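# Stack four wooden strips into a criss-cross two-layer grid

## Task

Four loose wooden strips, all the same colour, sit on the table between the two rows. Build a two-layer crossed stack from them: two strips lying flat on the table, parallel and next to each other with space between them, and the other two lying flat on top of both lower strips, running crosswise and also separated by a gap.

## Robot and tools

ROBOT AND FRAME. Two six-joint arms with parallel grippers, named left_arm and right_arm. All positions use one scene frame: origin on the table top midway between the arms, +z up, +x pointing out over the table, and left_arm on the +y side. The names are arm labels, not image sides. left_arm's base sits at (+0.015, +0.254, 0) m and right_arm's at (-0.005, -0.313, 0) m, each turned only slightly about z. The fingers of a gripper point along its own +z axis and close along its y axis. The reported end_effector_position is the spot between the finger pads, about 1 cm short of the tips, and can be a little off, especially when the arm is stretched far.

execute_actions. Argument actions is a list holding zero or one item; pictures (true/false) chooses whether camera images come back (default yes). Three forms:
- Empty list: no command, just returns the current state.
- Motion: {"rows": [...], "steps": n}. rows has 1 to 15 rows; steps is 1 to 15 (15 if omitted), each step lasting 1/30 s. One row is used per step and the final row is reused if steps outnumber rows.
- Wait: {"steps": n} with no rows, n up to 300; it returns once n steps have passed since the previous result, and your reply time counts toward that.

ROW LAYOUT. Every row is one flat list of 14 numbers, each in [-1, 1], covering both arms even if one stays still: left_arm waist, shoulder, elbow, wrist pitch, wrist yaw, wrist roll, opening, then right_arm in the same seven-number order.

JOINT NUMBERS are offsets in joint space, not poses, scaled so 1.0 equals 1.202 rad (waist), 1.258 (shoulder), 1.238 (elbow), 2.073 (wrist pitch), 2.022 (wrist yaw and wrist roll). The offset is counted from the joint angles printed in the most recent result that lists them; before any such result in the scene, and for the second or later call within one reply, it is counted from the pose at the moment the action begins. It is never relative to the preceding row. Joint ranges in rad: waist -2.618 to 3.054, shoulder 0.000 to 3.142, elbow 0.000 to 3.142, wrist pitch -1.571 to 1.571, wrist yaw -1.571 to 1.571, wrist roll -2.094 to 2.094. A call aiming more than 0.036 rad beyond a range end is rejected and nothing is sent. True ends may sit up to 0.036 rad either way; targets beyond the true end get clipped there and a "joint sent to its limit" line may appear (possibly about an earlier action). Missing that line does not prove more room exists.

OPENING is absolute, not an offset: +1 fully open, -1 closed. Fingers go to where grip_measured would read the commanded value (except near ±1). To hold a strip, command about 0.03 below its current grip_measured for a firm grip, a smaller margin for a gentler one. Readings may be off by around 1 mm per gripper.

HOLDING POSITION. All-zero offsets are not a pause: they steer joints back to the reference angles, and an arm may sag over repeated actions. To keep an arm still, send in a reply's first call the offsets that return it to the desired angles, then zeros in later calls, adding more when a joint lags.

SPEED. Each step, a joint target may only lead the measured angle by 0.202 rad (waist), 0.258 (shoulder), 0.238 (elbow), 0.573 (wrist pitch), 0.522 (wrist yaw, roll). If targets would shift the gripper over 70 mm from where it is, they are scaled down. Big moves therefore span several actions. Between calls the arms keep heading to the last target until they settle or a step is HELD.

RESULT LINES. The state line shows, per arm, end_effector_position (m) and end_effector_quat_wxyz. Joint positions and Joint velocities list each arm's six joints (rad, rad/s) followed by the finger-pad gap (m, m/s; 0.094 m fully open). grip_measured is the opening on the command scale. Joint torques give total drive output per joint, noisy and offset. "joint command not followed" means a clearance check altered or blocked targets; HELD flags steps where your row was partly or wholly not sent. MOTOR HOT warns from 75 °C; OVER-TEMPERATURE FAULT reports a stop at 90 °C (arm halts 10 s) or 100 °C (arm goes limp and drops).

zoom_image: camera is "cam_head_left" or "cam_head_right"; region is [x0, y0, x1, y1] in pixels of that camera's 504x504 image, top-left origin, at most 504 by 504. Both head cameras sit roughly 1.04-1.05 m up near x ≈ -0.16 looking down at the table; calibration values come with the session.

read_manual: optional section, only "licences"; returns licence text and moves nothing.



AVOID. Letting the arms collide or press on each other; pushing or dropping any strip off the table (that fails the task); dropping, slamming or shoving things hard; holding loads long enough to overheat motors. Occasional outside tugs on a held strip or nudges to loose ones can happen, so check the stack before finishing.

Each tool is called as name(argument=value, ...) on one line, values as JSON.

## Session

execute_actions(actions=[])

Scene clock: 0.00 s of 5550.00 s.
left_arm: end_effector_position=(+0.4254, -0.2699, +0.2528) grip_measured=+1.000 end_effector_quat_wxyz=(+0.756, +0.406, +0.499, -0.121) | right_arm: end_effector_position=(+0.5253, -0.4455, +0.1364) grip_measured=+1.000 end_effector_quat_wxyz=(+0.074, -0.556, +0.759, -0.330)
Joint positions: left_arm=[-0.854  2.287  1.603  0.859 -0.089  0.54   0.094] | right_arm=[-0.276  2.117  1.828 -0.68   0.36  -1.508  0.094]
Joint velocities: left_arm=[-0.017 -0.002 -0.012  0.007 -0.022 -0.037  0.   ] | right_arm=[-0.007 -0.002 -0.002  0.066  0.037  0.007  0.   ]
Joint torques (N m, as the arm reports them, + toward a larger angle): no reading

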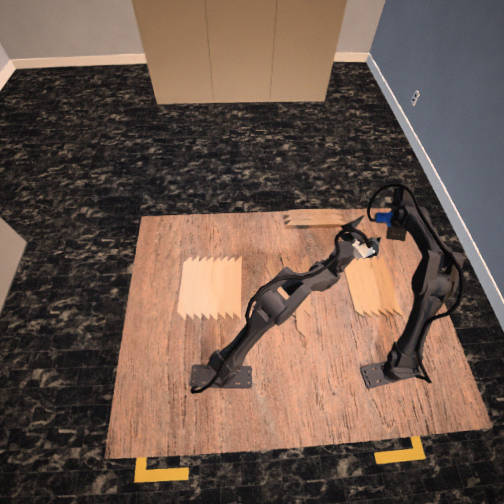

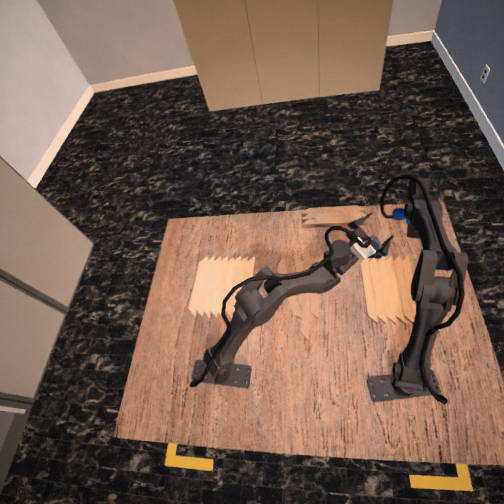

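execute_actions(actions=[{"rows":[[0,-0.2,0,0,0,0,1,0,0,0,0,0,0,1],[0,-0.2,0,0,0,0,1,0,0,0,0,0,0,1],[0,-0.3,-0.1,0,0,0,1,0,0,0,0,0,0,1],[0,-0.4,-0.1,0,0,0,1,0,0,0,0,0,0,1],[0.1,-0.5,-0.2,0,0,0,1,0,0,0,0,0,0,1],[0.2,-0.6,-0.3,0,0,0,1,0,0,0,0,0,0,1],[0.4,-0.7,-0.4,-0.2,0,0,1,0,0,0,0,0,0,1],[0.6,-0.8,-0.5,-0.3,0,0,1,0,0,0,0,0,0,1],[1,-1,-0.6,-0.5,0,0,1,0,0,0,0,0,0,1]],"steps":15}], pictures=false)

execute_actions(actions=[{"steps":30}], pictures=false)

execute_actions(actions=[{"rows":[[0.6,-0.15,0,0,0,0,1,0,-0.6,-0.5,-0.25,-0.178,1,0.4]],"steps":15}], pictures=false)

execute_actions(actions=[{"steps":40}])

zoom_image(camera="cam_head_left", region=[240, 230, 370, 360])

zoom_image(camera="cam_head_right", region=[250, 230, 380, 360])

Scene clock: 15.93 s of 5550.00 s.
left_arm: end_effector_position=(+0.4582, -0.0413, +0.2999) grip_measured=+1.000 end_effector_quat_wxyz=(+0.683, +0.376, +0.626, +0.003) | right_arm: end_effector_position=(+0.5253, -0.4455, +0.1364) grip_measured=+1.000 end_effector_quat_wxyz=(+0.074, -0.556, +0.759, -0.330)
Joint positions: left_arm=[-0.538  1.651  1.151  0.432 -0.08   0.54   0.094] | right_arm=[-0.276  2.117  1.828 -0.68   0.36  -1.508  0.094]
Joint velocities: left_arm=[ 1.048 -1.204 -1.028 -1.443 -0.066 -0.066  0.   ] | right_arm=[-0.007 -0.012 -0.007 -0.022 -0.007 -0.022  0.   ]
Joint torques (N m, as the arm reports them, + toward a larger angle): left_arm=[ -0.5  -10.47   5.83   1.91  -0.01   0.04] | right_arm=[  0.02 -14.23   8.51   0.98   0.18  -0.01]
Steps of this call (steps 1 to 90: nothing new was sent; then 12.43 s passed at rest; steps 91 to 105: all 15 steps of this action). Readings (joint positions):
91: left_arm=[-0.854 2.276 1.600 0.851 -0.089 0.540] | right_arm=[-0.276 2.117 1.828 -0.680 0.360 -1.508]
92: left_arm=[-0.854 2.259 1.593 0.838 -0.089 0.540] | right_arm=[-0.276 2.117 1.828 -0.680 0.360 -1.508]
94: left_arm=[-0.854 2.190 1.547 0.827 -0.089 0.540] | right_arm=[-0.276 2.117 1.828 -0.680 0.360 -1.508]
98: left_arm=[-0.792 1.982 1.397 0.766 -0.076 0.540] | right_arm=[-0.276 2.117 1.828 -0.680 0.360 -1.508]
105: the state above

Scene clock: 16.93 s of 5550.00 s.
left_arm: end_effector_position=(+0.3664, +0.3718, +0.2915) grip_measured=+1.000 end_effector_quat_wxyz=(+0.525, +0.079, +0.803, +0.270) | right_arm: end_effector_position=(+0.5253, -0.4455, +0.1364) grip_measured=+1.000 end_effector_quat_wxyz=(+0.074, -0.556, +0.759, -0.330)
Joint positions: left_arm=[ 0.351  1.025  0.875 -0.16  -0.099  0.54   0.094] | right_arm=[-0.276  2.117  1.828 -0.68   0.36  -1.508  0.094]
Joint velocities: left_arm=[-0.012 -0.002  0.002 -0.037  0.022  0.051  0.   ] | right_arm=[ 0.012  0.002  0.007  0.022 -0.007 -0.007  0.   ]
Joint torques (N m, as the arm reports them, + toward a larger angle): left_arm=[-0.26 -3.37  6.01  1.9   0.07  0.03] | right_arm=[  0.05 -14.21   8.51   1.     0.19   0.  ]
Steps of this call (steps 1 to 30: the robot went on to your last target). Readings (joint positions):
1: left_arm=[-0.501 1.609 1.116 0.385 -0.081 0.540] | right_arm=[-0.276 2.117 1.828 -0.680 0.360 -1.508]
2: left_arm=[-0.465 1.568 1.081 0.339 -0.082 0.540] | right_arm=[-0.276 2.117 1.828 -0.680 0.360 -1.508]
4: left_arm=[-0.390 1.483 1.011 0.246 -0.083 0.540] | right_arm=[-0.276 2.117 1.828 -0.680 0.360 -1.508]
8: left_arm=[-0.200 1.279 0.900 0.050 -0.084 0.540] | right_arm=[-0.276 2.117 1.828 -0.680 0.360 -1.508]
30: the state above

Scene clock: 17.43 s of 5550.00 s.
left_arm: end_effector_position=(+0.1802, +0.5430, +0.3521) grip_measured=+1.000 end_effector_quat_wxyz=(+0.450, -0.201, +0.720, +0.489) | right_arm: end_effector_position=(+0.2753, -0.3576, +0.1561) grip_measured=+0.403 end_effector_quat_wxyz=(+0.111, -0.159, +0.979, -0.058)
Joint positions: left_arm=[ 1.068  0.837  0.864 -0.146 -0.11   0.542  0.094] | right_arm=[-0.277  1.387  1.221 -1.158  0.046 -0.459  0.066]
Joint velocities: left_arm=[-0.002 -0.002 -0.002  0.007 -0.007 -0.037  0.   ] | right_arm=[-0.007 -1.087  0.007 -0.33  -0.271  2.747 -0.   ]
Joint torques (N m, as the arm reports them, + toward a larger angle): left_arm=[ 0.36 -2.    7.81  1.94  0.09  0.02] | right_arm=[ 0.04 -2.4   6.81  0.63 -0.01  0.07]
Steps of this call (steps 1 to 15: all 15 steps of this action). Readings (joint positions):
1: left_arm=[0.375 1.009 0.872 -0.162 -0.084 0.541] | right_arm=[-0.277 2.101 1.806 -0.689 0.333 -1.464]
2: left_arm=[0.426 0.978 0.866 -0.171 -0.080 0.542] | right_arm=[-0.277 2.069 1.764 -0.725 0.299 -1.411]
4: left_arm=[0.563 0.906 0.864 -0.173 -0.083 0.542] | right_arm=[-0.277 1.990 1.669 -0.813 0.240 -1.305]
8: left_arm=[0.869 0.837 0.864 -0.140 -0.093 0.542] | right_arm=[-0.277 1.798 1.462 -0.951 0.150 -1.067]
15: the state above

Scene clock: 18.77 s of 5550.00 s.
left_arm: end_effector_position=(+0.1806, +0.5428, +0.3521) grip_measured=+1.000 end_effector_quat_wxyz=(+0.450, -0.201, +0.720, +0.489) | right_arm: end_effector_position=(+0.2688, -0.3491, +0.1642) grip_measured=+0.403 end_effector_quat_wxyz=(+0.128, +0.312, +0.941, +0.022)
Joint positions: left_arm=[ 1.068  0.837  0.864 -0.146 -0.108  0.542  0.094] | right_arm=[-0.277  1.349  1.221 -1.183  0.004  0.508  0.066]
Joint velocities: left_arm=[-0.007  0.002  0.002  0.022  0.007  0.037  0.   ] | right_arm=[-0.002 -0.012  0.007 -0.066 -0.037  0.022  0.001]
Joint torques (N m, as the arm reports them, + toward a larger angle): left_arm=[ 0.37 -2.01  7.79  1.95  0.07  0.02] | right_arm=[ 0.08 -4.31  6.87  0.39 -0.02  0.06]
Steps of this call (steps 1 to 40: the robot went on to your last target). Readings (joint positions):
1: left_arm=[1.068 0.837 0.864 -0.146 -0.110 0.542] | right_arm=[-0.277 1.359 1.221 -1.165 0.038 -0.359]
2: left_arm=[1.068 0.837 0.864 -0.146 -0.110 0.542] | right_arm=[-0.277 1.345 1.221 -1.171 0.032 -0.259]
4: left_arm=[1.068 0.837 0.864 -0.146 -0.109 0.542] | right_arm=[-0.277 1.344 1.221 -1.178 0.023 -0.058]
8: left_arm=[1.068 0.837 0.864 -0.146 -0.109 0.542] | right_arm=[-0.277 1.349 1.221 -1.181 0.013 0.270]
40: the state above

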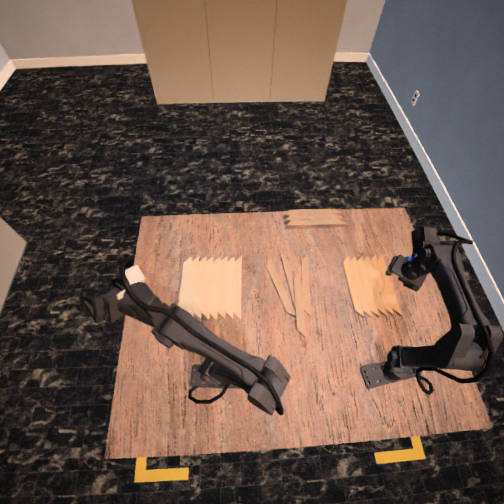

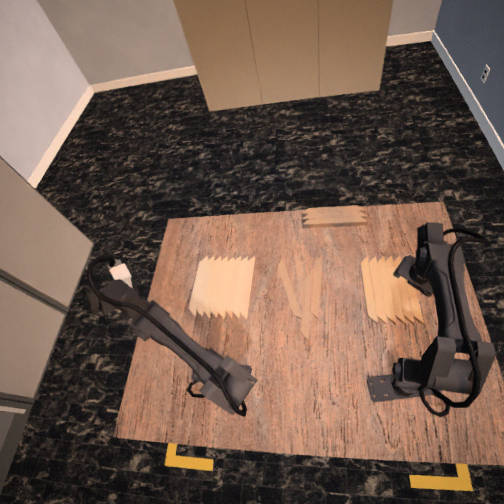

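Region (240, 230, 370, 360) of cam_head_left's 504x504 image, scaled by 3.877, with more detail than that image has.

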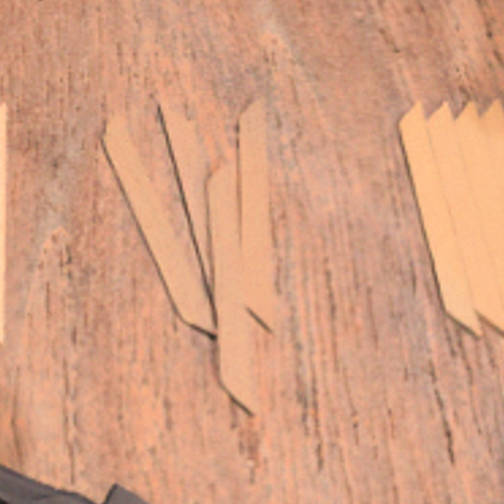

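Region (250, 230, 380, 360) of cam_head_right's 504x504 image, scaled by 3.877, with more detail than that image has.

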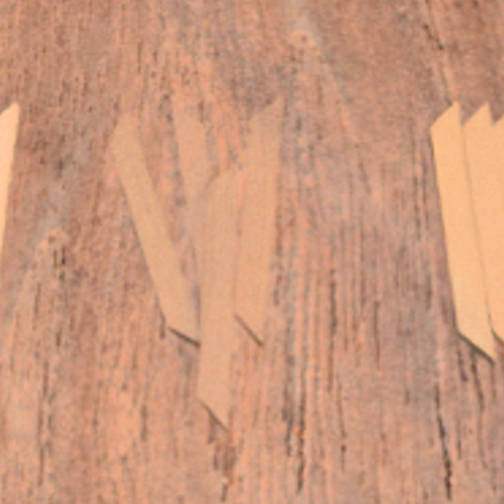

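zoom_image(camera="cam_head_left", region=[260, 250, 330, 345])

zoom_image(camera="cam_head_right", region=[270, 250, 340, 345])

Region (260, 250, 330, 345) of cam_head_left's 504x504 image, scaled by 5.305, with more detail than that image has; it fills the left 371 columns of this view, and the rest is white.

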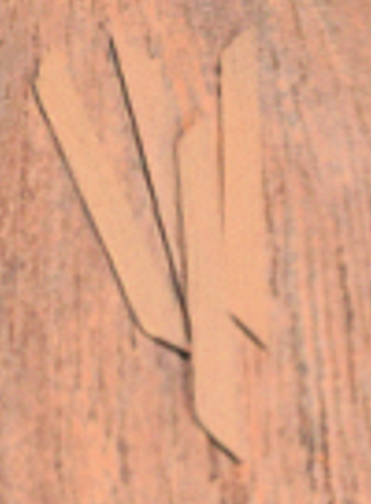

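Region (270, 250, 340, 345) of cam_head_right's 504x504 image, scaled by 5.305, with more detail than that image has; it fills the left 371 columns of this view, and the rest is white.

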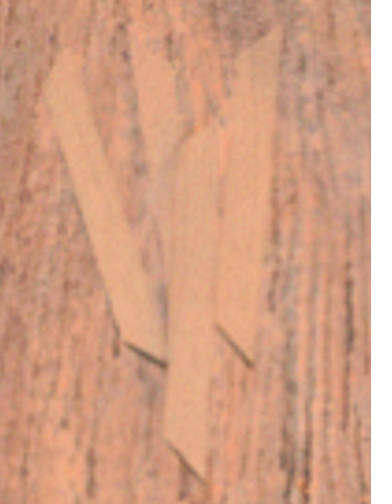

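execute_actions(actions=[{"rows":[[0,0,0,0,0,0,1,0.2,0,0.05,0,0,0.1,0.4],[0,0,0,0,0,0,1,0.3,0,0.1,0,0,0.2,0.4],[0,0,0,0,0,0,1,0.4,0.05,0.17,0,0,0.285,0.4],[0,0,0,0,0,0,1,0.5,0.1,0.17,0,0,0.285,0.4],[0,0,0,0,0,0,1,0.6,0.15,0.17,0,0,0.285,0.4],[0,0,0,0,0,0,1,0.7,0.2,0.17,0.043,0,0.285,0.4],[0,0,0,0,0,0,1,0.8,0.25,0.17,0.043,0,0.285,0.4],[0,0,0,0,0,0,1,0.9,0.3,0.17,0.043,0,0.285,0.4],[0,0,0,0,0,0,1,0.943,0.3,0.17,0.043,0,0.285,0.4],[0,0,0,0,0,0,1,0.943,0.35,0.17,0.043,0,0.285,0.4],[0,0,0,0,0,0,1,0.943,0.35,0.17,0.043,0,0.285,0.4],[0,0,0,0,0,0,1,0.943,0.38,0.17,0.043,0,0.285,0.4],[0,0,0,0,0,0,1,0.943,0.41,0.17,0.043,0,0.285,0.4],[0,0,0,0,0,0,1,0.943,0.44,0.175,0.043,0,0.285,0.4]],"steps":15}], pictures=false)

execute_actions(actions=[{"steps":30}])

zoom_image(camera="cam_head_left", region=[250, 250, 360, 360])

zoom_image(camera="cam_head_right", region=[255, 250, 365, 360])

Scene clock: 49.13 s of 5550.00 s.
left_arm: end_effector_position=(+0.1806, +0.5428, +0.3521) grip_measured=+1.000 end_effector_quat_wxyz=(+0.450, -0.201, +0.720, +0.489) | right_arm: end_effector_position=(+0.2684, -0.0731, +0.0836) grip_measured=+0.403 end_effector_quat_wxyz=(+0.033, +0.154, +0.987, +0.032)
Joint positions: left_arm=[ 1.068  0.837  0.864 -0.146 -0.108  0.542  0.094] | right_arm=[ 0.577  1.849  1.443 -1.074  0.009  1.03   0.066]
Joint velocities: left_arm=[-0.002  0.002 -0.007 -0.037 -0.037  0.007  0.   ] | right_arm=[ 1.653  1.101  0.012  0.081 -0.022  0.359 -0.   ]
Joint torques (N m, as the arm reports them, + toward a larger angle): left_arm=[-0.04 -1.96  6.95  2.1  -0.04  0.03] | right_arm=[  1.78 -12.38   7.19  -0.01   0.02   0.06]
Steps of this call (steps 1 to 15: the robot went on to your last target; steps 16 to 90: nothing new was sent; then 26.87 s passed at rest; steps 91 to 105: all 15 steps of this action). Readings (joint positions):
91: left_arm=[1.068 0.837 0.864 -0.146 -0.108 0.542] | right_arm=[-0.248 1.349 1.226 -1.186 0.019 0.542]
92: left_arm=[1.068 0.837 0.864 -0.146 -0.108 0.542] | right_arm=[-0.189 1.351 1.245 -1.192 0.024 0.610]
94: left_arm=[1.068 0.837 0.864 -0.146 -0.108 0.542] | right_arm=[-0.047 1.386 1.337 -1.204 0.020 0.768]
98: left_arm=[1.068 0.837 0.864 -0.146 -0.108 0.542] | right_arm=[0.206 1.529 1.442 -1.118 0.013 0.926]
105: the state above

Scene clock: 50.13 s of 5550.00 s.
left_arm: end_effector_position=(+0.1806, +0.5428, +0.3521) grip_measured=+1.000 end_effector_quat_wxyz=(+0.450, -0.201, +0.720, +0.489) | right_arm: end_effector_position=(+0.1866, -0.0092, +0.0581) grip_measured=+0.403 end_effector_quat_wxyz=(+0.000, +0.037, +0.999, +0.007)
Joint positions: left_arm=[ 1.068  0.837  0.864 -0.146 -0.108  0.542  0.094] | right_arm=[ 0.857  1.923  1.443 -1.078 -0.007  1.077  0.066]
Joint velocities: left_arm=[-0.007 -0.007 -0.012 -0.022  0.066  0.037  0.   ] | right_arm=[-0.007  0.007 -0.007 -0.037  0.037 -0.066 -0.001]
Joint torques (N m, as the arm reports them, + toward a larger angle): left_arm=[-0.04 -1.96  6.97  2.1  -0.04  0.03] | right_arm=[ -0.1  -12.73   6.82  -0.06   0.13   0.05]
Steps of this call (steps 1 to 30: the robot went on to your last target). Readings (joint positions):
1: left_arm=[1.068 0.837 0.864 -0.146 -0.108 0.542] | right_arm=[0.639 1.882 1.443 -1.072 0.009 1.039]
2: left_arm=[1.068 0.837 0.864 -0.146 -0.108 0.542] | right_arm=[0.704 1.907 1.443 -1.071 0.009 1.046]
4: left_arm=[1.068 0.837 0.864 -0.146 -0.108 0.542] | right_arm=[0.824 1.929 1.443 -1.071 0.000 1.056]
8: left_arm=[1.068 0.837 0.864 -0.146 -0.108 0.542] | right_arm=[0.899 1.923 1.443 -1.074 -0.019 1.067]
30: the state above
All arms were judged still, so your last target was given up. Only a new action makes them travel on or press farther. Fingers that are still opening or closing keep moving.

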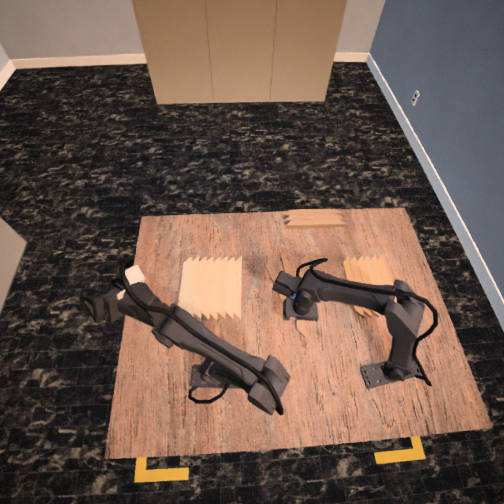

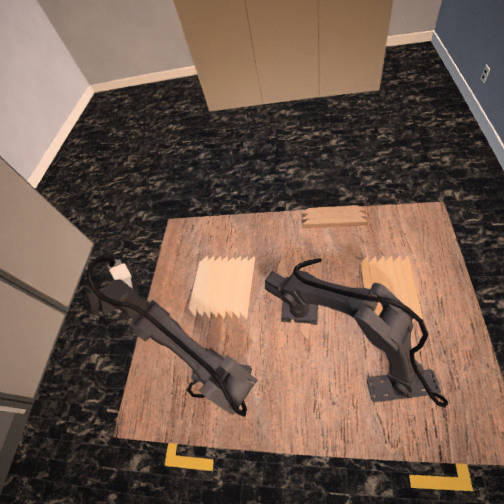

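Region (250, 250, 360, 360) of cam_head_left's 504x504 image, scaled by 4.582, with more detail than that image has.

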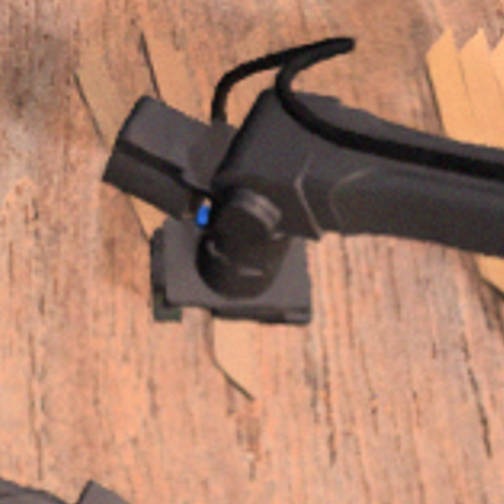

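Region (255, 250, 365, 360) of cam_head_right's 504x504 image, scaled by 4.582, with more detail than that image has.

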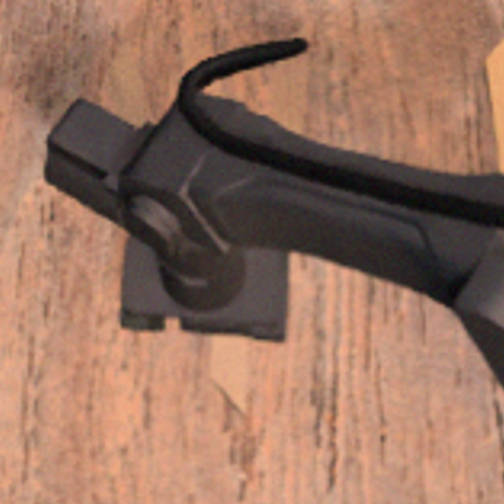

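execute_actions(actions=[{"rows":[[0,0,0,0,0,0,1,-0.015,0,-0.03,0.015,0,-0.004,0.4],[0,0,0,0,0,0,1,-0.015,0,-0.03,0.015,0,-0.004,0.4],[0,0,0,0,0,0,1,-0.015,0,-0.03,0.015,0,-0.004,0.4],[0,0,0,0,0,0,1,-0.015,0,-0.06,0.032,0,-0.004,0.4],[0,0,0,0,0,0,1,-0.015,0,-0.06,0.032,0,-0.004,0.4],[0,0,0,0,0,0,1,-0.015,0,-0.06,0.032,0,-0.004,0.4],[0,0,0,0,0,0,1,-0.015,0,-0.09,0.05,0,-0.004,0.4],[0,0,0,0,0,0,1,-0.015,0,-0.09,0.05,0,-0.004,0.4],[0,0,0,0,0,0,1,-0.015,0,-0.09,0.05,0,-0.004,0.4],[0,0,0,0,0,0,1,-0.015,0,-0.115,0.063,0,-0.004,0.4]],"steps":15}], pictures=false)

execute_actions(actions=[{"steps":10}])

zoom_image(camera="cam_head_left", region=[250, 250, 360, 360])

Scene clock: 69.87 s of 5550.00 s.
left_arm: end_effector_position=(+0.1806, +0.5428, +0.3521) grip_measured=+1.000 end_effector_quat_wxyz=(+0.450, -0.201, +0.720, +0.489) | right_arm: end_effector_position=(+0.1800, -0.0261, +0.0264) grip_measured=+0.403 end_effector_quat_wxyz=(-0.008, +0.042, +0.999, -0.006)
Joint positions: left_arm=[ 1.068  0.837  0.864 -0.146 -0.108  0.542  0.094] | right_arm=[ 0.847  1.923  1.311 -0.977 -0.007  1.076  0.066]
Joint velocities: left_arm=[ 0.012  0.012 -0.012  0.051 -0.066 -0.066  0.   ] | right_arm=[ 0.017  0.007  0.012  0.11  -0.037 -0.081  0.001]
Joint torques (N m, as the arm reports them, + toward a larger angle): left_arm=[-0.05 -1.95  6.95  2.1  -0.04  0.03] | right_arm=[ -0.58 -10.82   6.14   0.15   0.01  -0.06]
Steps of this call (steps 1 to 90: nothing new was sent; then 16.23 s passed at rest; steps 91 to 105: all 15 steps of this action). Readings (joint positions):
91: left_arm=[1.068 0.837 0.864 -0.146 -0.108 0.542] | right_arm=[0.857 1.923 1.440 -1.073 -0.007 1.077]
92: left_arm=[1.068 0.837 0.864 -0.146 -0.108 0.542] | right_arm=[0.855 1.923 1.435 -1.068 -0.007 1.076]
94: left_arm=[1.068 0.837 0.864 -0.146 -0.108 0.542] | right_arm=[0.851 1.923 1.418 -1.054 -0.007 1.076]
98: left_arm=[1.068 0.837 0.864 -0.146 -0.108 0.542] | right_arm=[0.847 1.923 1.367 -1.020 -0.007 1.076]
105: the state above

Scene clock: 70.20 s of 5550.00 s.
left_arm: end_effector_position=(+0.1806, +0.5428, +0.3521) grip_measured=+1.000 end_effector_quat_wxyz=(+0.450, -0.201, +0.720, +0.489) | right_arm: end_effector_position=(+0.1828, -0.0218, +0.0264) grip_measured=+0.403 end_effector_quat_wxyz=(-0.002, +0.042, +0.999, +0.003)
Joint positions: left_arm=[ 1.068  0.837  0.864 -0.146 -0.108  0.542  0.094] | right_arm=[ 0.847  1.923  1.311 -0.957 -0.007  1.076  0.066]
Joint velocities: left_arm=[-0.017 -0.017 -0.002 -0.095 -0.007 -0.051  0.   ] | right_arm=[-0.007 -0.007  0.012 -0.007 -0.081  0.037 -0.001]
Joint torques (N m, as the arm reports them, + toward a larger angle): left_arm=[-0.02 -1.97  6.95  2.1  -0.04  0.03] | right_arm=[ -0.58 -10.65   6.11   0.06   0.02  -0.07]
Steps of this call (steps 1 to 10: the robot went on to your last target). Readings (joint positions):
1: left_arm=[1.068 0.837 0.864 -0.146 -0.108 0.542] | right_arm=[0.847 1.923 1.311 -0.974 -0.007 1.076]
2: left_arm=[1.068 0.837 0.864 -0.146 -0.108 0.542] | right_arm=[0.847 1.923 1.311 -0.969 -0.007 1.076]
4: left_arm=[1.068 0.837 0.864 -0.146 -0.108 0.542] | right_arm=[0.847 1.923 1.311 -0.964 -0.007 1.076]
8: left_arm=[1.068 0.837 0.864 -0.146 -0.108 0.542] | right_arm=[0.847 1.923 1.311 -0.958 -0.007 1.076]
10: the state above

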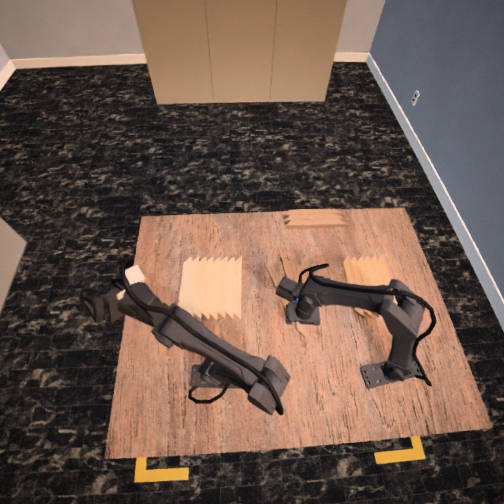

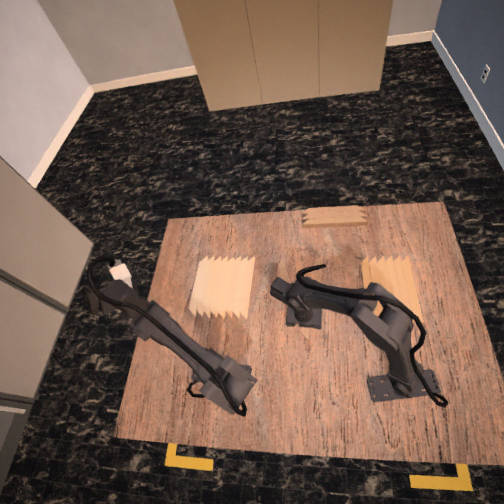

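Region (250, 250, 360, 360) of cam_head_left's 504x504 image, scaled by 4.582, with more detail than that image has.

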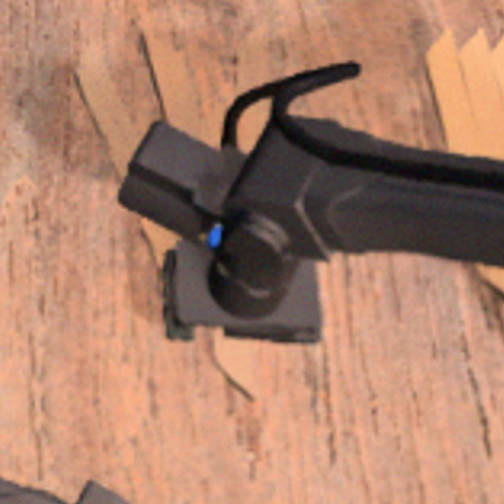

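execute_actions(actions=[{"rows":[[0,0,0,0,0,0,1,0,0,0,0,0,0,0.25],[0,0,0,0,0,0,1,0,0,0,0,0,0,0.1],[0,0,0,0,0,0,1,0,0,0,0,0,0,-0.05],[0,0,0,0,0,0,1,0,0,0,0,0,0,-0.15],[0,0,0,0,0,0,1,0,0,0,0,0,0,-0.25],[0,0,0,0,0,0,1,0,0,0,0,0,0,-0.33],[0,0,0,0,0,0,1,0,0,0,0,0,0,-0.4],[0,0,0,0,0,0,1,0,0,0,0,0,0,-0.44],[0,0,0,0,0,0,1,0,0,0,0,0,0,-0.48]],"steps":15}])

zoom_image(camera="cam_head_left", region=[250, 250, 360, 360])

Scene clock: 78.40 s of 5550.00 s.
left_arm: end_effector_position=(+0.1806, +0.5428, +0.3521) grip_measured=+1.000 end_effector_quat_wxyz=(+0.450, -0.201, +0.720, +0.489) | right_arm: end_effector_position=(+0.1830, -0.0215, +0.0264) grip_measured=-0.440 end_effector_quat_wxyz=(-0.002, +0.042, +0.999, +0.003)
Joint positions: left_arm=[ 1.068  0.837  0.864 -0.146 -0.108  0.542  0.094] | right_arm=[ 0.847  1.923  1.311 -0.955 -0.007  1.076  0.026]
Joint velocities: left_arm=[ 0.002 -0.017 -0.002 -0.022 -0.022  0.022  0.   ] | right_arm=[ 0.012  0.007  0.017 -0.051 -0.11   0.007  0.   ]
Joint torques (N m, as the arm reports them, + toward a larger angle): left_arm=[-0.05 -1.96  6.97  2.1  -0.03  0.03] | right_arm=[  0.04 -10.78   6.96   0.05   0.05   0.02]
Steps of this call (steps 1 to 30: the robot went on to your last target; steps 31 to 90: nothing new was sent; then 4.70 s passed at rest; steps 91 to 105: all 15 steps of this action). Readings (joint positions):
91: left_arm=[1.068 0.837 0.864 -0.146 -0.108 0.542] | right_arm=[0.847 1.923 1.311 -0.955 -0.007 1.076]
92: left_arm=[1.068 0.837 0.864 -0.146 -0.108 0.542] | right_arm=[0.847 1.923 1.311 -0.955 -0.007 1.076]
94: left_arm=[1.068 0.837 0.864 -0.146 -0.108 0.542] | right_arm=[0.847 1.923 1.311 -0.955 -0.007 1.076]
98: left_arm=[1.068 0.837 0.864 -0.146 -0.108 0.542] | right_arm=[0.847 1.923 1.311 -0.955 -0.007 1.076]
105: the state above

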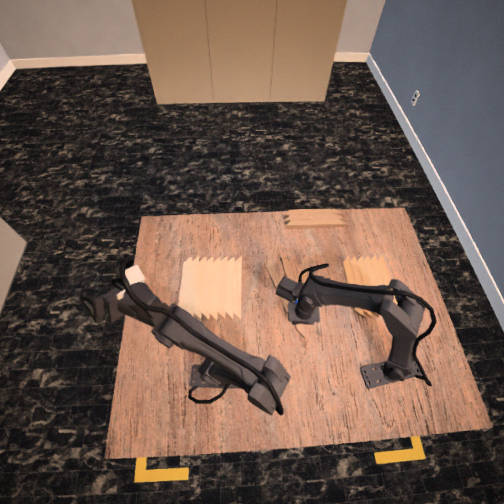

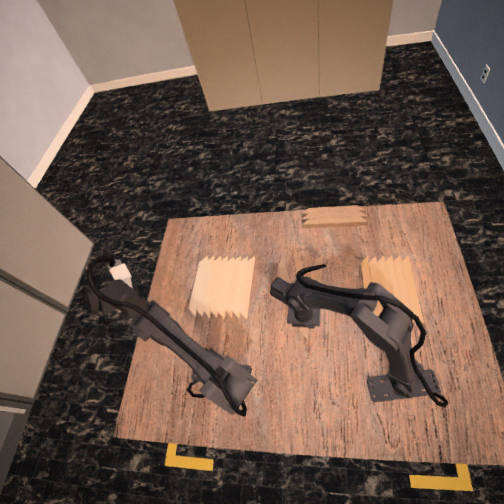

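Region (250, 250, 360, 360) of cam_head_left's 504x504 image, scaled by 4.582, with more detail than that image has.

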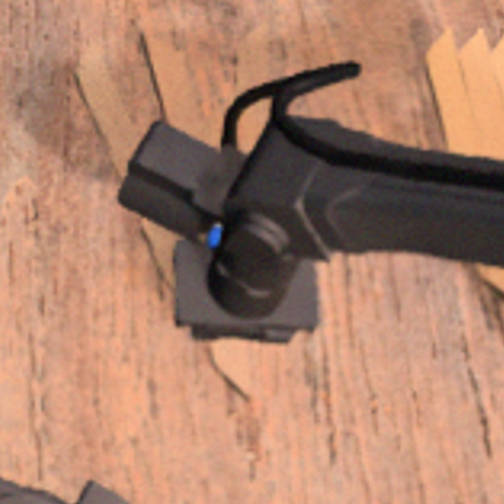

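execute_actions(actions=[{"rows":[[0,0,0,0,0,0,1,0,-0.015,0.03,-0.03,0,0,-0.48],[0,0,0,0,0,0,1,0,-0.015,0.03,-0.03,0,0,-0.48],[0,0,0,0,0,0,1,0,-0.015,0.03,-0.03,0,0,-0.48],[0,0,0,0,0,0,1,0,-0.03,0.06,-0.055,0,0,-0.48],[0,0,0,0,0,0,1,0,-0.03,0.06,-0.055,0,0,-0.48],[0,0,0,0,0,0,1,0,-0.03,0.06,-0.055,0,0,-0.48],[0,0,0,0,0,0,1,0,-0.045,0.085,-0.08,0,0,-0.48]],"steps":15}])

zoom_image(camera="cam_head_left", region=[250, 250, 360, 360])

Scene clock: 93.80 s of 5550.00 s.
left_arm: end_effector_position=(+0.1806, +0.5428, +0.3521) grip_measured=+1.000 end_effector_quat_wxyz=(+0.450, -0.201, +0.720, +0.489) | right_arm: end_effector_position=(+0.1818, -0.0225, +0.0616) grip_measured=-0.440 end_effector_quat_wxyz=(-0.004, +0.042, +0.999, +0.002)
Joint positions: left_arm=[ 1.068  0.837  0.864 -0.146 -0.108  0.542  0.094] | right_arm=[ 0.847  1.881  1.401 -1.091 -0.01   1.076  0.026]
Joint velocities: left_arm=[ 0.002 -0.012  0.017  0.007  0.007 -0.037  0.   ] | right_arm=[ 0.007  0.012  0.002 -0.125 -0.022  0.022  0.   ]
Joint torques (N m, as the arm reports them, + toward a larger angle): left_arm=[-0.04 -1.96  6.96  2.1  -0.03  0.03] | right_arm=[  0.05 -11.72   8.77  -0.04   0.04   0.01]
Steps of this call (steps 1 to 15: the robot went on to your last target; steps 16 to 90: nothing new was sent; then 11.90 s passed at rest; steps 91 to 105: all 15 steps of this action). Readings (joint positions):
91: left_arm=[1.068 0.837 0.864 -0.146 -0.108 0.542] | right_arm=[0.847 1.923 1.314 -0.962 -0.007 1.076]
92: left_arm=[1.068 0.837 0.864 -0.146 -0.108 0.542] | right_arm=[0.847 1.923 1.318 -0.970 -0.007 1.076]
94: left_arm=[1.068 0.837 0.864 -0.146 -0.108 0.542] | right_arm=[0.847 1.923 1.331 -0.992 -0.008 1.076]
98: left_arm=[1.068 0.837 0.864 -0.146 -0.108 0.542] | right_arm=[0.847 1.910 1.374 -1.049 -0.010 1.076]
105: the state above

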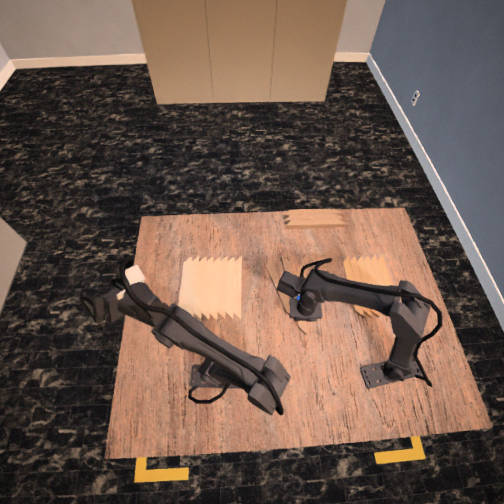

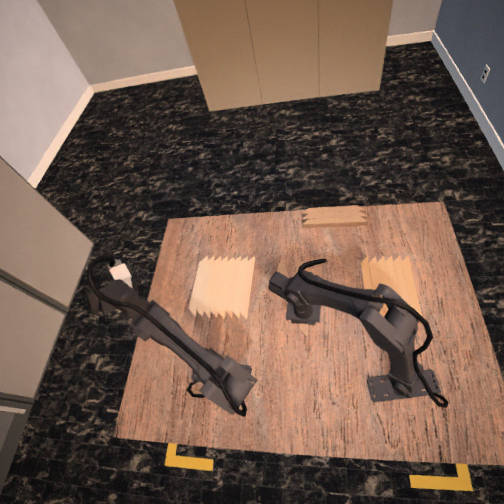

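Region (250, 250, 360, 360) of cam_head_left's 504x504 image, scaled by 4.582, with more detail than that image has.

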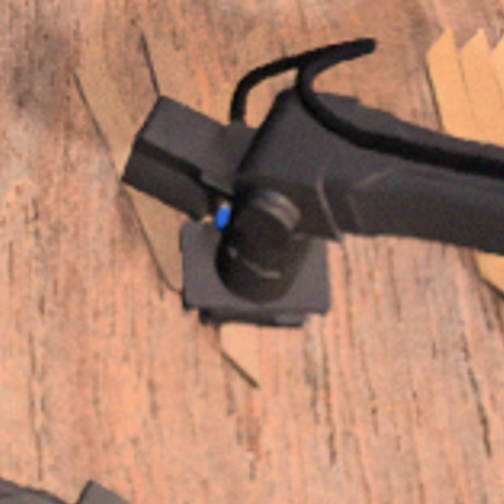

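execute_actions(actions=[{"rows":[[0,0,0,0,0,0,1,-0.03,-0.02,-0.01,0,0,-0.02,-0.48],[0,0,0,0,0,0,1,-0.06,-0.04,-0.03,0.005,0,-0.04,-0.48],[0,0,0,0,0,0,1,-0.09,-0.055,-0.05,0.005,0,-0.06,-0.48],[0,0,0,0,0,0,1,-0.12,-0.07,-0.065,0.01,0,-0.08,-0.48],[0,0,0,0,0,0,1,-0.15,-0.085,-0.08,0.01,0,-0.1,-0.48],[0,0,0,0,0,0,1,-0.18,-0.1,-0.1,0.015,0,-0.12,-0.48],[0,0,0,0,0,0,1,-0.21,-0.115,-0.12,0.02,0,-0.14,-0.48],[0,0,0,0,0,0,1,-0.24,-0.13,-0.14,0.02,0,-0.16,-0.48],[0,0,0,0,0,0,1,-0.27,-0.145,-0.16,0.025,0,-0.18,-0.48],[0,0,0,0,0,0,1,-0.29,-0.155,-0.18,0.03,0,-0.192,-0.48],[0,0,0,0,0,0,1,-0.31,-0.165,-0.195,0.033,0,-0.192,-0.48],[0,0,0,0,0,0,1,-0.33,-0.165,-0.205,0.033,0,-0.192,-0.48]],"steps":15}], pictures=false)

execute_actions(actions=[{"steps":20}])

zoom_image(camera="cam_head_left", region=[250, 230, 380, 360])

Scene clock: 108.47 s of 5550.00 s.
left_arm: end_effector_position=(+0.1806, +0.5428, +0.3521) grip_measured=+1.000 end_effector_quat_wxyz=(+0.450, -0.201, +0.720, +0.489) | right_arm: end_effector_position=(+0.2364, -0.1492, +0.0596) grip_measured=-0.440 end_effector_quat_wxyz=(-0.005, +0.076, +0.997, +0.001)
Joint positions: left_arm=[ 1.068  0.837  0.864 -0.146 -0.108  0.542  0.094] | right_arm=[ 0.443  1.693  1.16  -1.046 -0.008  0.74   0.026]
Joint velocities: left_arm=[-0.012  0.002 -0.012 -0.022  0.022 -0.022  0.   ] | right_arm=[-0.037  0.032 -0.12  -0.022 -0.022 -0.271  0.   ]
Joint torques (N m, as the arm reports them, + toward a larger angle): left_arm=[-0.04 -1.97  6.96  2.1  -0.04  0.03] | right_arm=[  0.93 -10.11   6.67   0.21   0.03  -0.07]
Steps of this call (steps 1 to 30: the robot went on to your last target; steps 31 to 90: nothing new was sent; then 11.17 s passed at rest; steps 91 to 105: all 15 steps of this action). Readings (joint positions):
91: left_arm=[1.068 0.837 0.864 -0.146 -0.108 0.542] | right_arm=[0.844 1.881 1.401 -1.106 -0.012 1.070]
92: left_arm=[1.068 0.837 0.864 -0.146 -0.108 0.542] | right_arm=[0.835 1.877 1.395 -1.100 -0.016 1.057]
94: left_arm=[1.068 0.837 0.864 -0.146 -0.108 0.542] | right_arm=[0.791 1.855 1.365 -1.083 -0.024 1.015]
98: left_arm=[1.068 0.837 0.864 -0.146 -0.108 0.542] | right_arm=[0.626 1.778 1.280 -1.063 -0.024 0.896]
105: the state above

Scene clock: 109.13 s of 5550.00 s.
left_arm: end_effector_position=(+0.1806, +0.5428, +0.3521) grip_measured=+1.000 end_effector_quat_wxyz=(+0.450, -0.201, +0.720, +0.489) | right_arm: end_effector_position=(+0.2369, -0.1482, +0.0584) grip_measured=-0.440 end_effector_quat_wxyz=(-0.004, +0.053, +0.999, +0.004)
Joint positions: left_arm=[ 1.068  0.837  0.864 -0.146 -0.108  0.542  0.094] | right_arm=[ 0.444  1.693  1.156 -1.035 -0.01   0.695  0.026]
Joint velocities: left_arm=[ 0.002 -0.002 -0.002  0.037 -0.051 -0.037  0.   ] | right_arm=[-0.007 -0.017 -0.027  0.007 -0.022 -0.007  0.   ]
Joint torques (N m, as the arm reports them, + toward a larger angle): left_arm=[-0.04 -1.95  6.97  2.1  -0.03  0.03] | right_arm=[  0.55 -10.12   6.5    0.15   0.02  -0.07]
Steps of this call (steps 1 to 20: the robot went on to your last target). Readings (joint positions):
1: left_arm=[1.068 0.837 0.864 -0.146 -0.108 0.542] | right_arm=[0.442 1.693 1.157 -1.045 -0.009 0.731]
2: left_arm=[1.068 0.837 0.864 -0.146 -0.108 0.542] | right_arm=[0.444 1.693 1.156 -1.045 -0.010 0.723]
4: left_arm=[1.068 0.837 0.864 -0.146 -0.108 0.542] | right_arm=[0.444 1.693 1.156 -1.042 -0.010 0.713]
8: left_arm=[1.068 0.837 0.864 -0.146 -0.108 0.542] | right_arm=[0.444 1.693 1.156 -1.038 -0.010 0.702]
20: the state above

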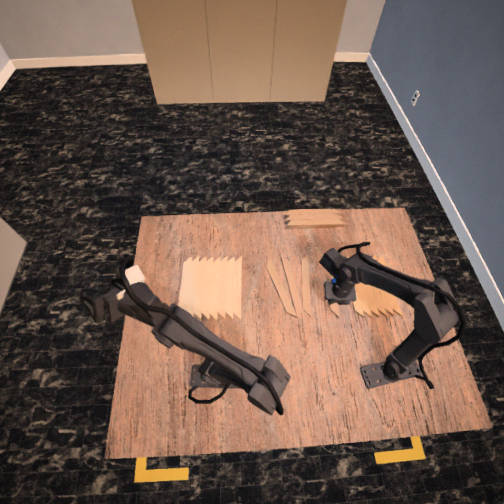

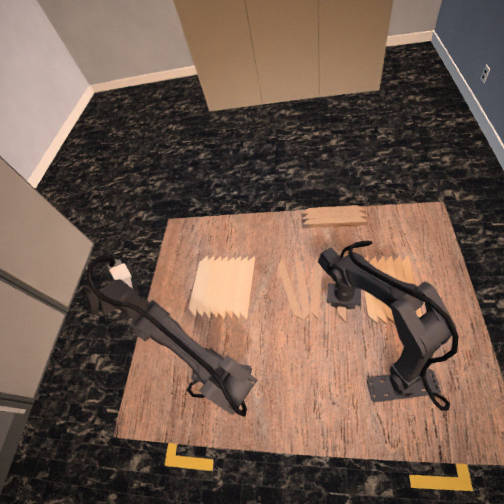

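Region (250, 230, 380, 360) of cam_head_left's 504x504 image, scaled by 3.877, with more detail than that image has.

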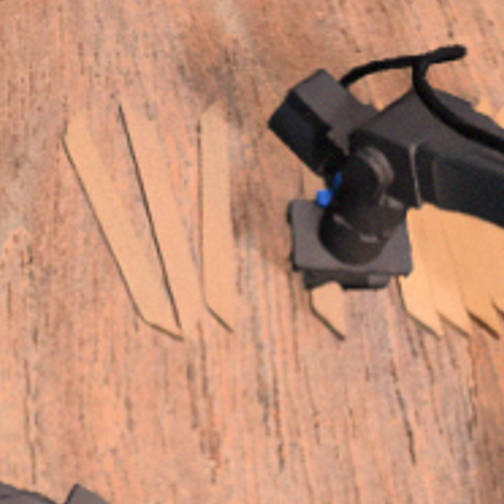

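execute_actions(actions=[{"rows":[[0,0,0,0,0,0,1,0,0.015,-0.025,0.022,0,0,-0.48],[0,0,0,0,0,0,1,0,0.015,-0.025,0.022,0,0,-0.48],[0,0,0,0,0,0,1,0,0.015,-0.025,0.022,0,0,-0.48],[0,0,0,0,0,0,1,0,0.03,-0.05,0.045,0,0,-0.48],[0,0,0,0,0,0,1,0,0.03,-0.05,0.045,0,0,-0.48],[0,0,0,0,0,0,1,0,0.03,-0.05,0.045,0,0,-0.48],[0,0,0,0,0,0,1,0,0.043,-0.075,0.068,0,0,-0.48],[0,0,0,0,0,0,1,0,0.043,-0.075,0.068,0,0,-0.48],[0,0,0,0,0,0,1,0,0.043,-0.075,0.068,0,0,-0.48],[0,0,0,0,0,0,1,0,0.055,-0.095,0.084,0,0,-0.48]],"steps":15}], pictures=false)

execute_actions(actions=[{"steps":10}], pictures=false)

Scene clock: 122.37 s of 5550.00 s.
left_arm: end_effector_position=(+0.1806, +0.5428, +0.3521) grip_measured=+1.000 end_effector_quat_wxyz=(+0.450, -0.201, +0.720, +0.489) | right_arm: end_effector_position=(+0.2298, -0.1530, +0.0161) grip_measured=-0.440 end_effector_quat_wxyz=(-0.017, +0.053, +0.998, -0.006)
Joint positions: left_arm=[ 1.068  0.837  0.864 -0.146 -0.108  0.542  0.094] | right_arm=[ 0.444  1.754  1.045 -0.897 -0.01   0.694  0.026]
Joint velocities: left_arm=[-0.007 -0.007 -0.012  0.037 -0.037  0.037  0.   ] | right_arm=[-0.002  0.012 -0.017  0.11   0.022 -0.022 -0.002]
Joint torques (N m, as the arm reports them, + toward a larger angle): left_arm=[-0.05 -1.95  6.95  2.1  -0.03  0.03] | right_arm=[ 0.01 -7.87  6.13  0.15  0.04 -0.01]
Steps of this call (steps 1 to 15: the robot went on to your last target; steps 16 to 90: nothing new was sent; then 9.73 s passed at rest; steps 91 to 105: all 15 steps of this action). Readings (joint positions):
91: left_arm=[1.068 0.837 0.864 -0.146 -0.108 0.542] | right_arm=[0.444 1.693 1.152 -1.030 -0.010 0.694]
92: left_arm=[1.068 0.837 0.864 -0.146 -0.108 0.542] | right_arm=[0.444 1.693 1.148 -1.023 -0.010 0.694]
94: left_arm=[1.068 0.837 0.864 -0.146 -0.108 0.542] | right_arm=[0.444 1.694 1.135 -1.007 -0.010 0.694]
98: left_arm=[1.068 0.837 0.864 -0.146 -0.108 0.542] | right_arm=[0.444 1.715 1.095 -0.957 -0.010 0.694]
105: the state above

Scene clock: 122.70 s of 5550.00 s.
left_arm: end_effector_position=(+0.1806, +0.5428, +0.3521) grip_measured=+1.000 end_effector_quat_wxyz=(+0.450, -0.201, +0.720, +0.489) | right_arm: end_effector_position=(+0.2343, -0.1499, +0.0159) grip_measured=-0.440 end_effector_quat_wxyz=(-0.008, +0.053, +0.999, +0.000)
Joint positions: left_arm=[ 1.068  0.837  0.864 -0.146 -0.108  0.542  0.094] | right_arm=[ 0.444  1.754  1.045 -0.875 -0.01   0.694  0.026]
Joint velocities: left_arm=[-0.017 -0.012 -0.007 -0.051  0.022  0.022  0.   ] | right_arm=[-0.012 -0.012  0.007 -0.022 -0.022 -0.051 -0.001]
Joint torques (N m, as the arm reports them, + toward a larger angle): left_arm=[-0.04 -1.97  6.95  2.1  -0.03  0.03] | right_arm=[ 0.08 -8.    6.08  0.11  0.04  0.02]
Steps of this call (steps 1 to 10: the robot went on to your last target). Readings (joint positions):
1: left_arm=[1.068 0.837 0.864 -0.146 -0.108 0.542] | right_arm=[0.444 1.754 1.045 -0.893 -0.010 0.694]
2: left_arm=[1.068 0.837 0.864 -0.146 -0.108 0.542] | right_arm=[0.444 1.754 1.045 -0.888 -0.010 0.694]
4: left_arm=[1.068 0.837 0.864 -0.146 -0.108 0.542] | right_arm=[0.444 1.754 1.045 -0.882 -0.010 0.694]
8: left_arm=[1.068 0.837 0.864 -0.146 -0.108 0.542] | right_arm=[0.444 1.754 1.045 -0.876 -0.010 0.694]
10: the state above

execute_actions(actions=[{"rows":[[0,0,0,0,0,0,1,0,0,0,0,0,0,-0.46],[0,0,0,0,0,0,1,0,0,0,0,0,0,-0.43],[0,0,0,0,0,0,1,0,0,0,0,0,0,-0.38],[0,0,0,0,0,0,1,0,0,0,0,0,0,-0.25],[0,0,0,0,0,0,1,0,0,0,0,0,0,-0.1],[0,0,0,0,0,0,1,0,0,0,0,0,0,0.05],[0,0,0,0,0,0,1,0,0,0,0,0,0,0.05],[0,0,0,0,0,0,1,0,0,0,0,0,0,0.05],[0,0,0,0,0,0,1,0,-0.03,0.05,-0.05,0,0,0.05],[0,0,0,0,0,0,1,0,-0.03,0.05,-0.05,0,0,0.05],[0,0,0,0,0,0,1,0,-0.05,0.1,-0.09,0,0,0.05],[0,0,0,0,0,0,1,0,-0.05,0.1,-0.09,0,0,0.05],[0,0,0,0,0,0,1,0,-0.07,0.15,-0.13,0,0,0.05]],"steps":15}], pictures=false)

execute_actions(actions=[{"steps":10}], pictures=false)

Scene clock: 147.60 s of 5550.00 s.
left_arm: end_effector_position=(+0.1806, +0.5428, +0.3521) grip_measured=+1.000 end_effector_quat_wxyz=(+0.450, -0.201, +0.720, +0.489) | right_arm: end_effector_position=(+0.2435, -0.1438, +0.0627) grip_measured=+0.047 end_effector_quat_wxyz=(+0.001, +0.053, +0.999, +0.007)
Joint positions: left_arm=[ 1.068  0.837  0.864 -0.146 -0.108  0.542  0.094] | right_arm=[ 0.444  1.707  1.189 -1.044 -0.01   0.694  0.049]
Joint velocities: left_arm=[-0.017  0.007 -0.017  0.007 -0.037  0.007  0.   ] | right_arm=[-0.007 -0.476  0.662 -0.418  0.066  0.037 -0.001]
Joint torques (N m, as the arm reports them, + toward a larger angle): left_arm=[-0.05 -1.96  6.96  2.1  -0.04  0.03] | right_arm=[ 0.05 -9.71  7.39 -0.28  0.01  0.01]
Steps of this call (steps 1 to 30: the robot went on to your last target; steps 31 to 90: nothing new was sent; then 21.40 s passed at rest; steps 91 to 105: all 15 steps of this action). Readings (joint positions):
91: left_arm=[1.068 0.837 0.864 -0.146 -0.108 0.542] | right_arm=[0.444 1.754 1.045 -0.874 -0.010 0.694]
92: left_arm=[1.068 0.837 0.864 -0.146 -0.108 0.542] | right_arm=[0.444 1.754 1.045 -0.874 -0.010 0.694]
94: left_arm=[1.068 0.837 0.864 -0.146 -0.108 0.542] | right_arm=[0.444 1.754 1.045 -0.874 -0.010 0.694]
98: left_arm=[1.068 0.837 0.864 -0.146 -0.108 0.542] | right_arm=[0.444 1.754 1.045 -0.874 -0.010 0.694]
105: the state above

Scene clock: 147.93 s of 5550.00 s.
left_arm: end_effector_position=(+0.1806, +0.5428, +0.3521) grip_measured=+1.000 end_effector_quat_wxyz=(+0.450, -0.201, +0.720, +0.489) | right_arm: end_effector_position=(+0.2388, -0.1469, +0.0829) grip_measured=+0.047 end_effector_quat_wxyz=(+0.001, +0.053, +0.999, +0.007)
Joint positions: left_arm=[ 1.068  0.837  0.864 -0.146 -0.108  0.542  0.094] | right_arm=[ 0.444  1.667  1.227 -1.12  -0.01   0.694  0.049]
Joint velocities: left_arm=[-0.007 -0.012  0.007  0.007 -0.007 -0.007  0.   ] | right_arm=[ 0.007 -0.012 -0.027 -0.081  0.095  0.051 -0.   ]
Joint torques (N m, as the arm reports them, + toward a larger angle): left_arm=[-0.05 -1.96  6.97  2.1  -0.03  0.03] | right_arm=[-0.02 -8.57  7.77 -0.01  0.03  0.01]
Steps of this call (steps 1 to 10: the robot went on to your last target). Readings (joint positions):
1: left_arm=[1.068 0.837 0.864 -0.146 -0.108 0.542] | right_arm=[0.444 1.692 1.208 -1.055 -0.010 0.694]
2: left_arm=[1.068 0.837 0.864 -0.146 -0.108 0.542] | right_arm=[0.444 1.680 1.219 -1.065 -0.010 0.694]
4: left_arm=[1.068 0.837 0.864 -0.146 -0.108 0.542] | right_arm=[0.444 1.667 1.227 -1.082 -0.010 0.694]
8: left_arm=[1.068 0.837 0.864 -0.146 -0.108 0.542] | right_arm=[0.444 1.667 1.227 -1.113 -0.010 0.694]
10: the state above

execute_actions(actions=[{"rows":[[0,0,0,0,0,0,1,0.01,0.03,0.08,-0.01,0,-0.02,0.05],[0,0,0,0,0,0,1,0.02,0.06,0.14,-0.02,0,-0.04,0.05],[0,0,0,0,0,0,1,0.03,0.1,0.2,-0.03,0,-0.066,0.05],[0,0,0,0,0,0,1,0.04,0.14,0.26,-0.04,0,-0.066,0.05],[0,0,0,0,0,0,1,0.05,0.18,0.32,-0.05,0,-0.066,0.05],[0,0,0,0,0,0,1,0.06,0.22,0.38,-0.06,0,-0.066,0.05],[0,0,0,0,0,0,1,0.072,0.26,0.44,-0.07,0,-0.066,0.05],[0,0,0,0,0,0,1,0.072,0.3,0.5,-0.08,0,-0.066,0.05],[0,0,0,0,0,0,1,0.072,0.34,0.56,-0.09,0,-0.066,0.05],[0,0,0,0,0,0,1,0.072,0.38,0.62,-0.1,0,-0.066,0.05],[0,0,0,0,0,0,1,0.072,0.42,0.68,-0.113,0,-0.066,0.05],[0,0,0,0,0,0,1,0.072,0.46,0.74,-0.113,0,-0.066,0.05],[0,0,0,0,0,0,1,0.072,0.5,0.795,-0.113,0,-0.066,0.05],[0,0,0,0,0,0,1,0.072,0.54,0.795,-0.113,0,-0.066,0.05],[0,0,0,0,0,0,1,0.072,0.58,0.795,-0.113,0,-0.066,0.05]],"steps":15}], pictures=false)

execute_actions(actions=[{"steps":30}])

zoom_image(camera="cam_head_left", region=[250, 220, 350, 320])

zoom_image(camera="cam_head_right", region=[260, 220, 360, 320])

Scene clock: 165.33 s of 5550.00 s.
left_arm: end_effector_position=(+0.1806, +0.5428, +0.3521) grip_measured=+1.000 end_effector_quat_wxyz=(+0.450, -0.201, +0.720, +0.489) | right_arm: end_effector_position=(+0.3741, -0.0046, +0.1122) grip_measured=+0.047 end_effector_quat_wxyz=(+0.075, -0.052, +0.994, +0.062)
Joint positions: left_arm=[ 1.068  0.837  0.864 -0.146 -0.108  0.542  0.094] | right_arm=[ 0.532  2.277  2.182 -1.281 -0.013  0.574  0.049]
Joint velocities: left_arm=[-0.012  0.007 -0.002  0.081  0.022 -0.007  0.   ] | right_arm=[-0.012  1.072  0.789  0.022  0.022 -0.007 -0.001]
Joint torques (N m, as the arm reports them, + toward a larger angle): left_arm=[-0.04 -1.95  6.95  2.1  -0.04  0.03] | right_arm=[ -0.16 -10.13   5.78  -0.2    0.03  -0.05]
Steps of this call (steps 1 to 30: the robot went on to your last target; steps 31 to 90: nothing new was sent; then 13.90 s passed at rest; steps 91 to 105: all 15 steps of this action). Readings (joint positions):
91: left_arm=[1.068 0.837 0.864 -0.146 -0.108 0.542] | right_arm=[0.444 1.672 1.240 -1.142 -0.010 0.689]
92: left_arm=[1.068 0.837 0.864 -0.146 -0.108 0.542] | right_arm=[0.445 1.689 1.275 -1.162 -0.010 0.677]
94: left_arm=[1.068 0.837 0.864 -0.146 -0.108 0.542] | right_arm=[0.457 1.752 1.402 -1.196 -0.010 0.640]
98: left_arm=[1.068 0.837 0.864 -0.146 -0.108 0.542] | right_arm=[0.505 1.936 1.722 -1.218 -0.010 0.597]
105: the state above

Scene clock: 166.33 s of 5550.00 s.
left_arm: end_effector_position=(+0.1806, +0.5428, +0.3521) grip_measured=+1.000 end_effector_quat_wxyz=(+0.450, -0.201, +0.720, +0.489) | right_arm: end_effector_position=(+0.3621, -0.0142, +0.0526) grip_measured=+0.047 end_effector_quat_wxyz=(+0.003, -0.054, +0.998, +0.010)
Joint positions: left_arm=[ 1.068  0.837  0.864 -0.146 -0.108  0.542  0.094] | right_arm=[ 0.532  2.414  2.201 -1.341 -0.013  0.568  0.049]
Joint velocities: left_arm=[-0.002 -0.012  0.002  0.007  0.022 -0.007  0.   ] | right_arm=[ 0.007  0.017 -0.007 -0.066  0.022 -0.022 -0.   ]
Joint torques (N m, as the arm reports them, + toward a larger angle): left_arm=[-0.05 -1.96  6.95  2.1  -0.04  0.03] | right_arm=[ -0.05 -17.08   8.4   -0.02   0.05  -0.05]
Steps of this call (steps 1 to 30: the robot went on to your last target). Readings (joint positions):
1: left_arm=[1.068 0.837 0.864 -0.146 -0.108 0.542] | right_arm=[0.532 2.310 2.198 -1.281 -0.013 0.572]
2: left_arm=[1.068 0.837 0.864 -0.146 -0.108 0.542] | right_arm=[0.532 2.339 2.201 -1.283 -0.013 0.571]
4: left_arm=[1.068 0.837 0.864 -0.146 -0.108 0.542] | right_arm=[0.532 2.387 2.201 -1.302 -0.013 0.570]
8: left_arm=[1.068 0.837 0.864 -0.146 -0.108 0.542] | right_arm=[0.532 2.420 2.201 -1.330 -0.013 0.569]
30: the state above
All arms were judged still, so your last target was given up. Only a new action makes them travel on or press farther. Fingers that are still opening or closing keep moving.

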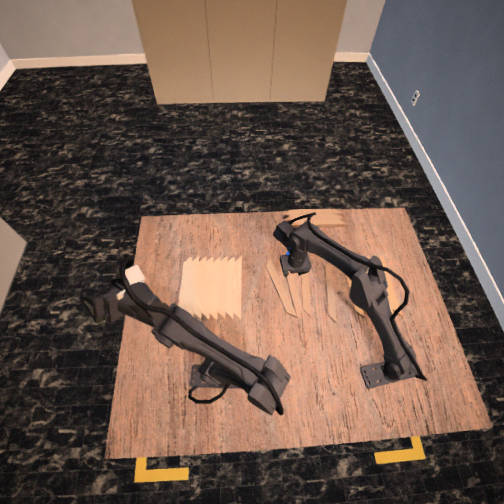

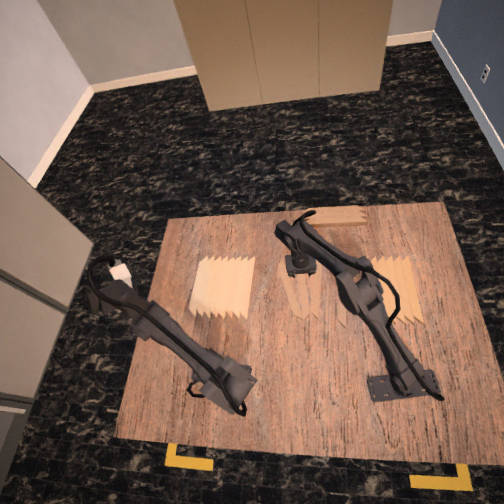

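Region (250, 220, 350, 320) of cam_head_left's 504x504 image, scaled by 5.040, with more detail than that image has.

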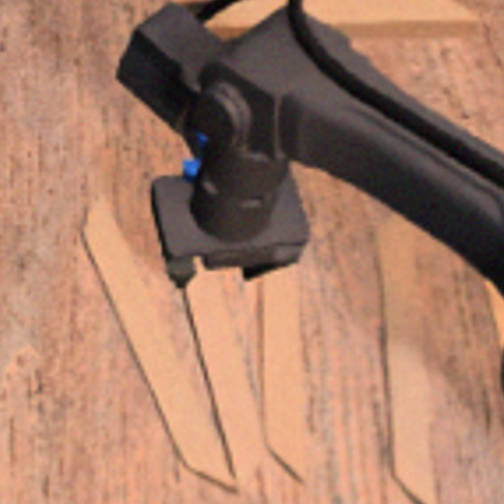

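Region (260, 220, 360, 320) of cam_head_right's 504x504 image, scaled by 5.040, with more detail than that image has.

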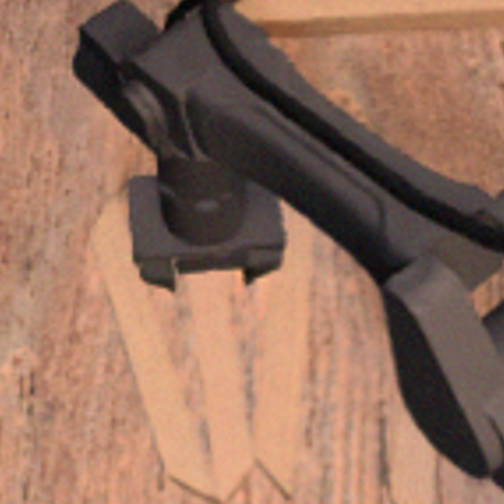

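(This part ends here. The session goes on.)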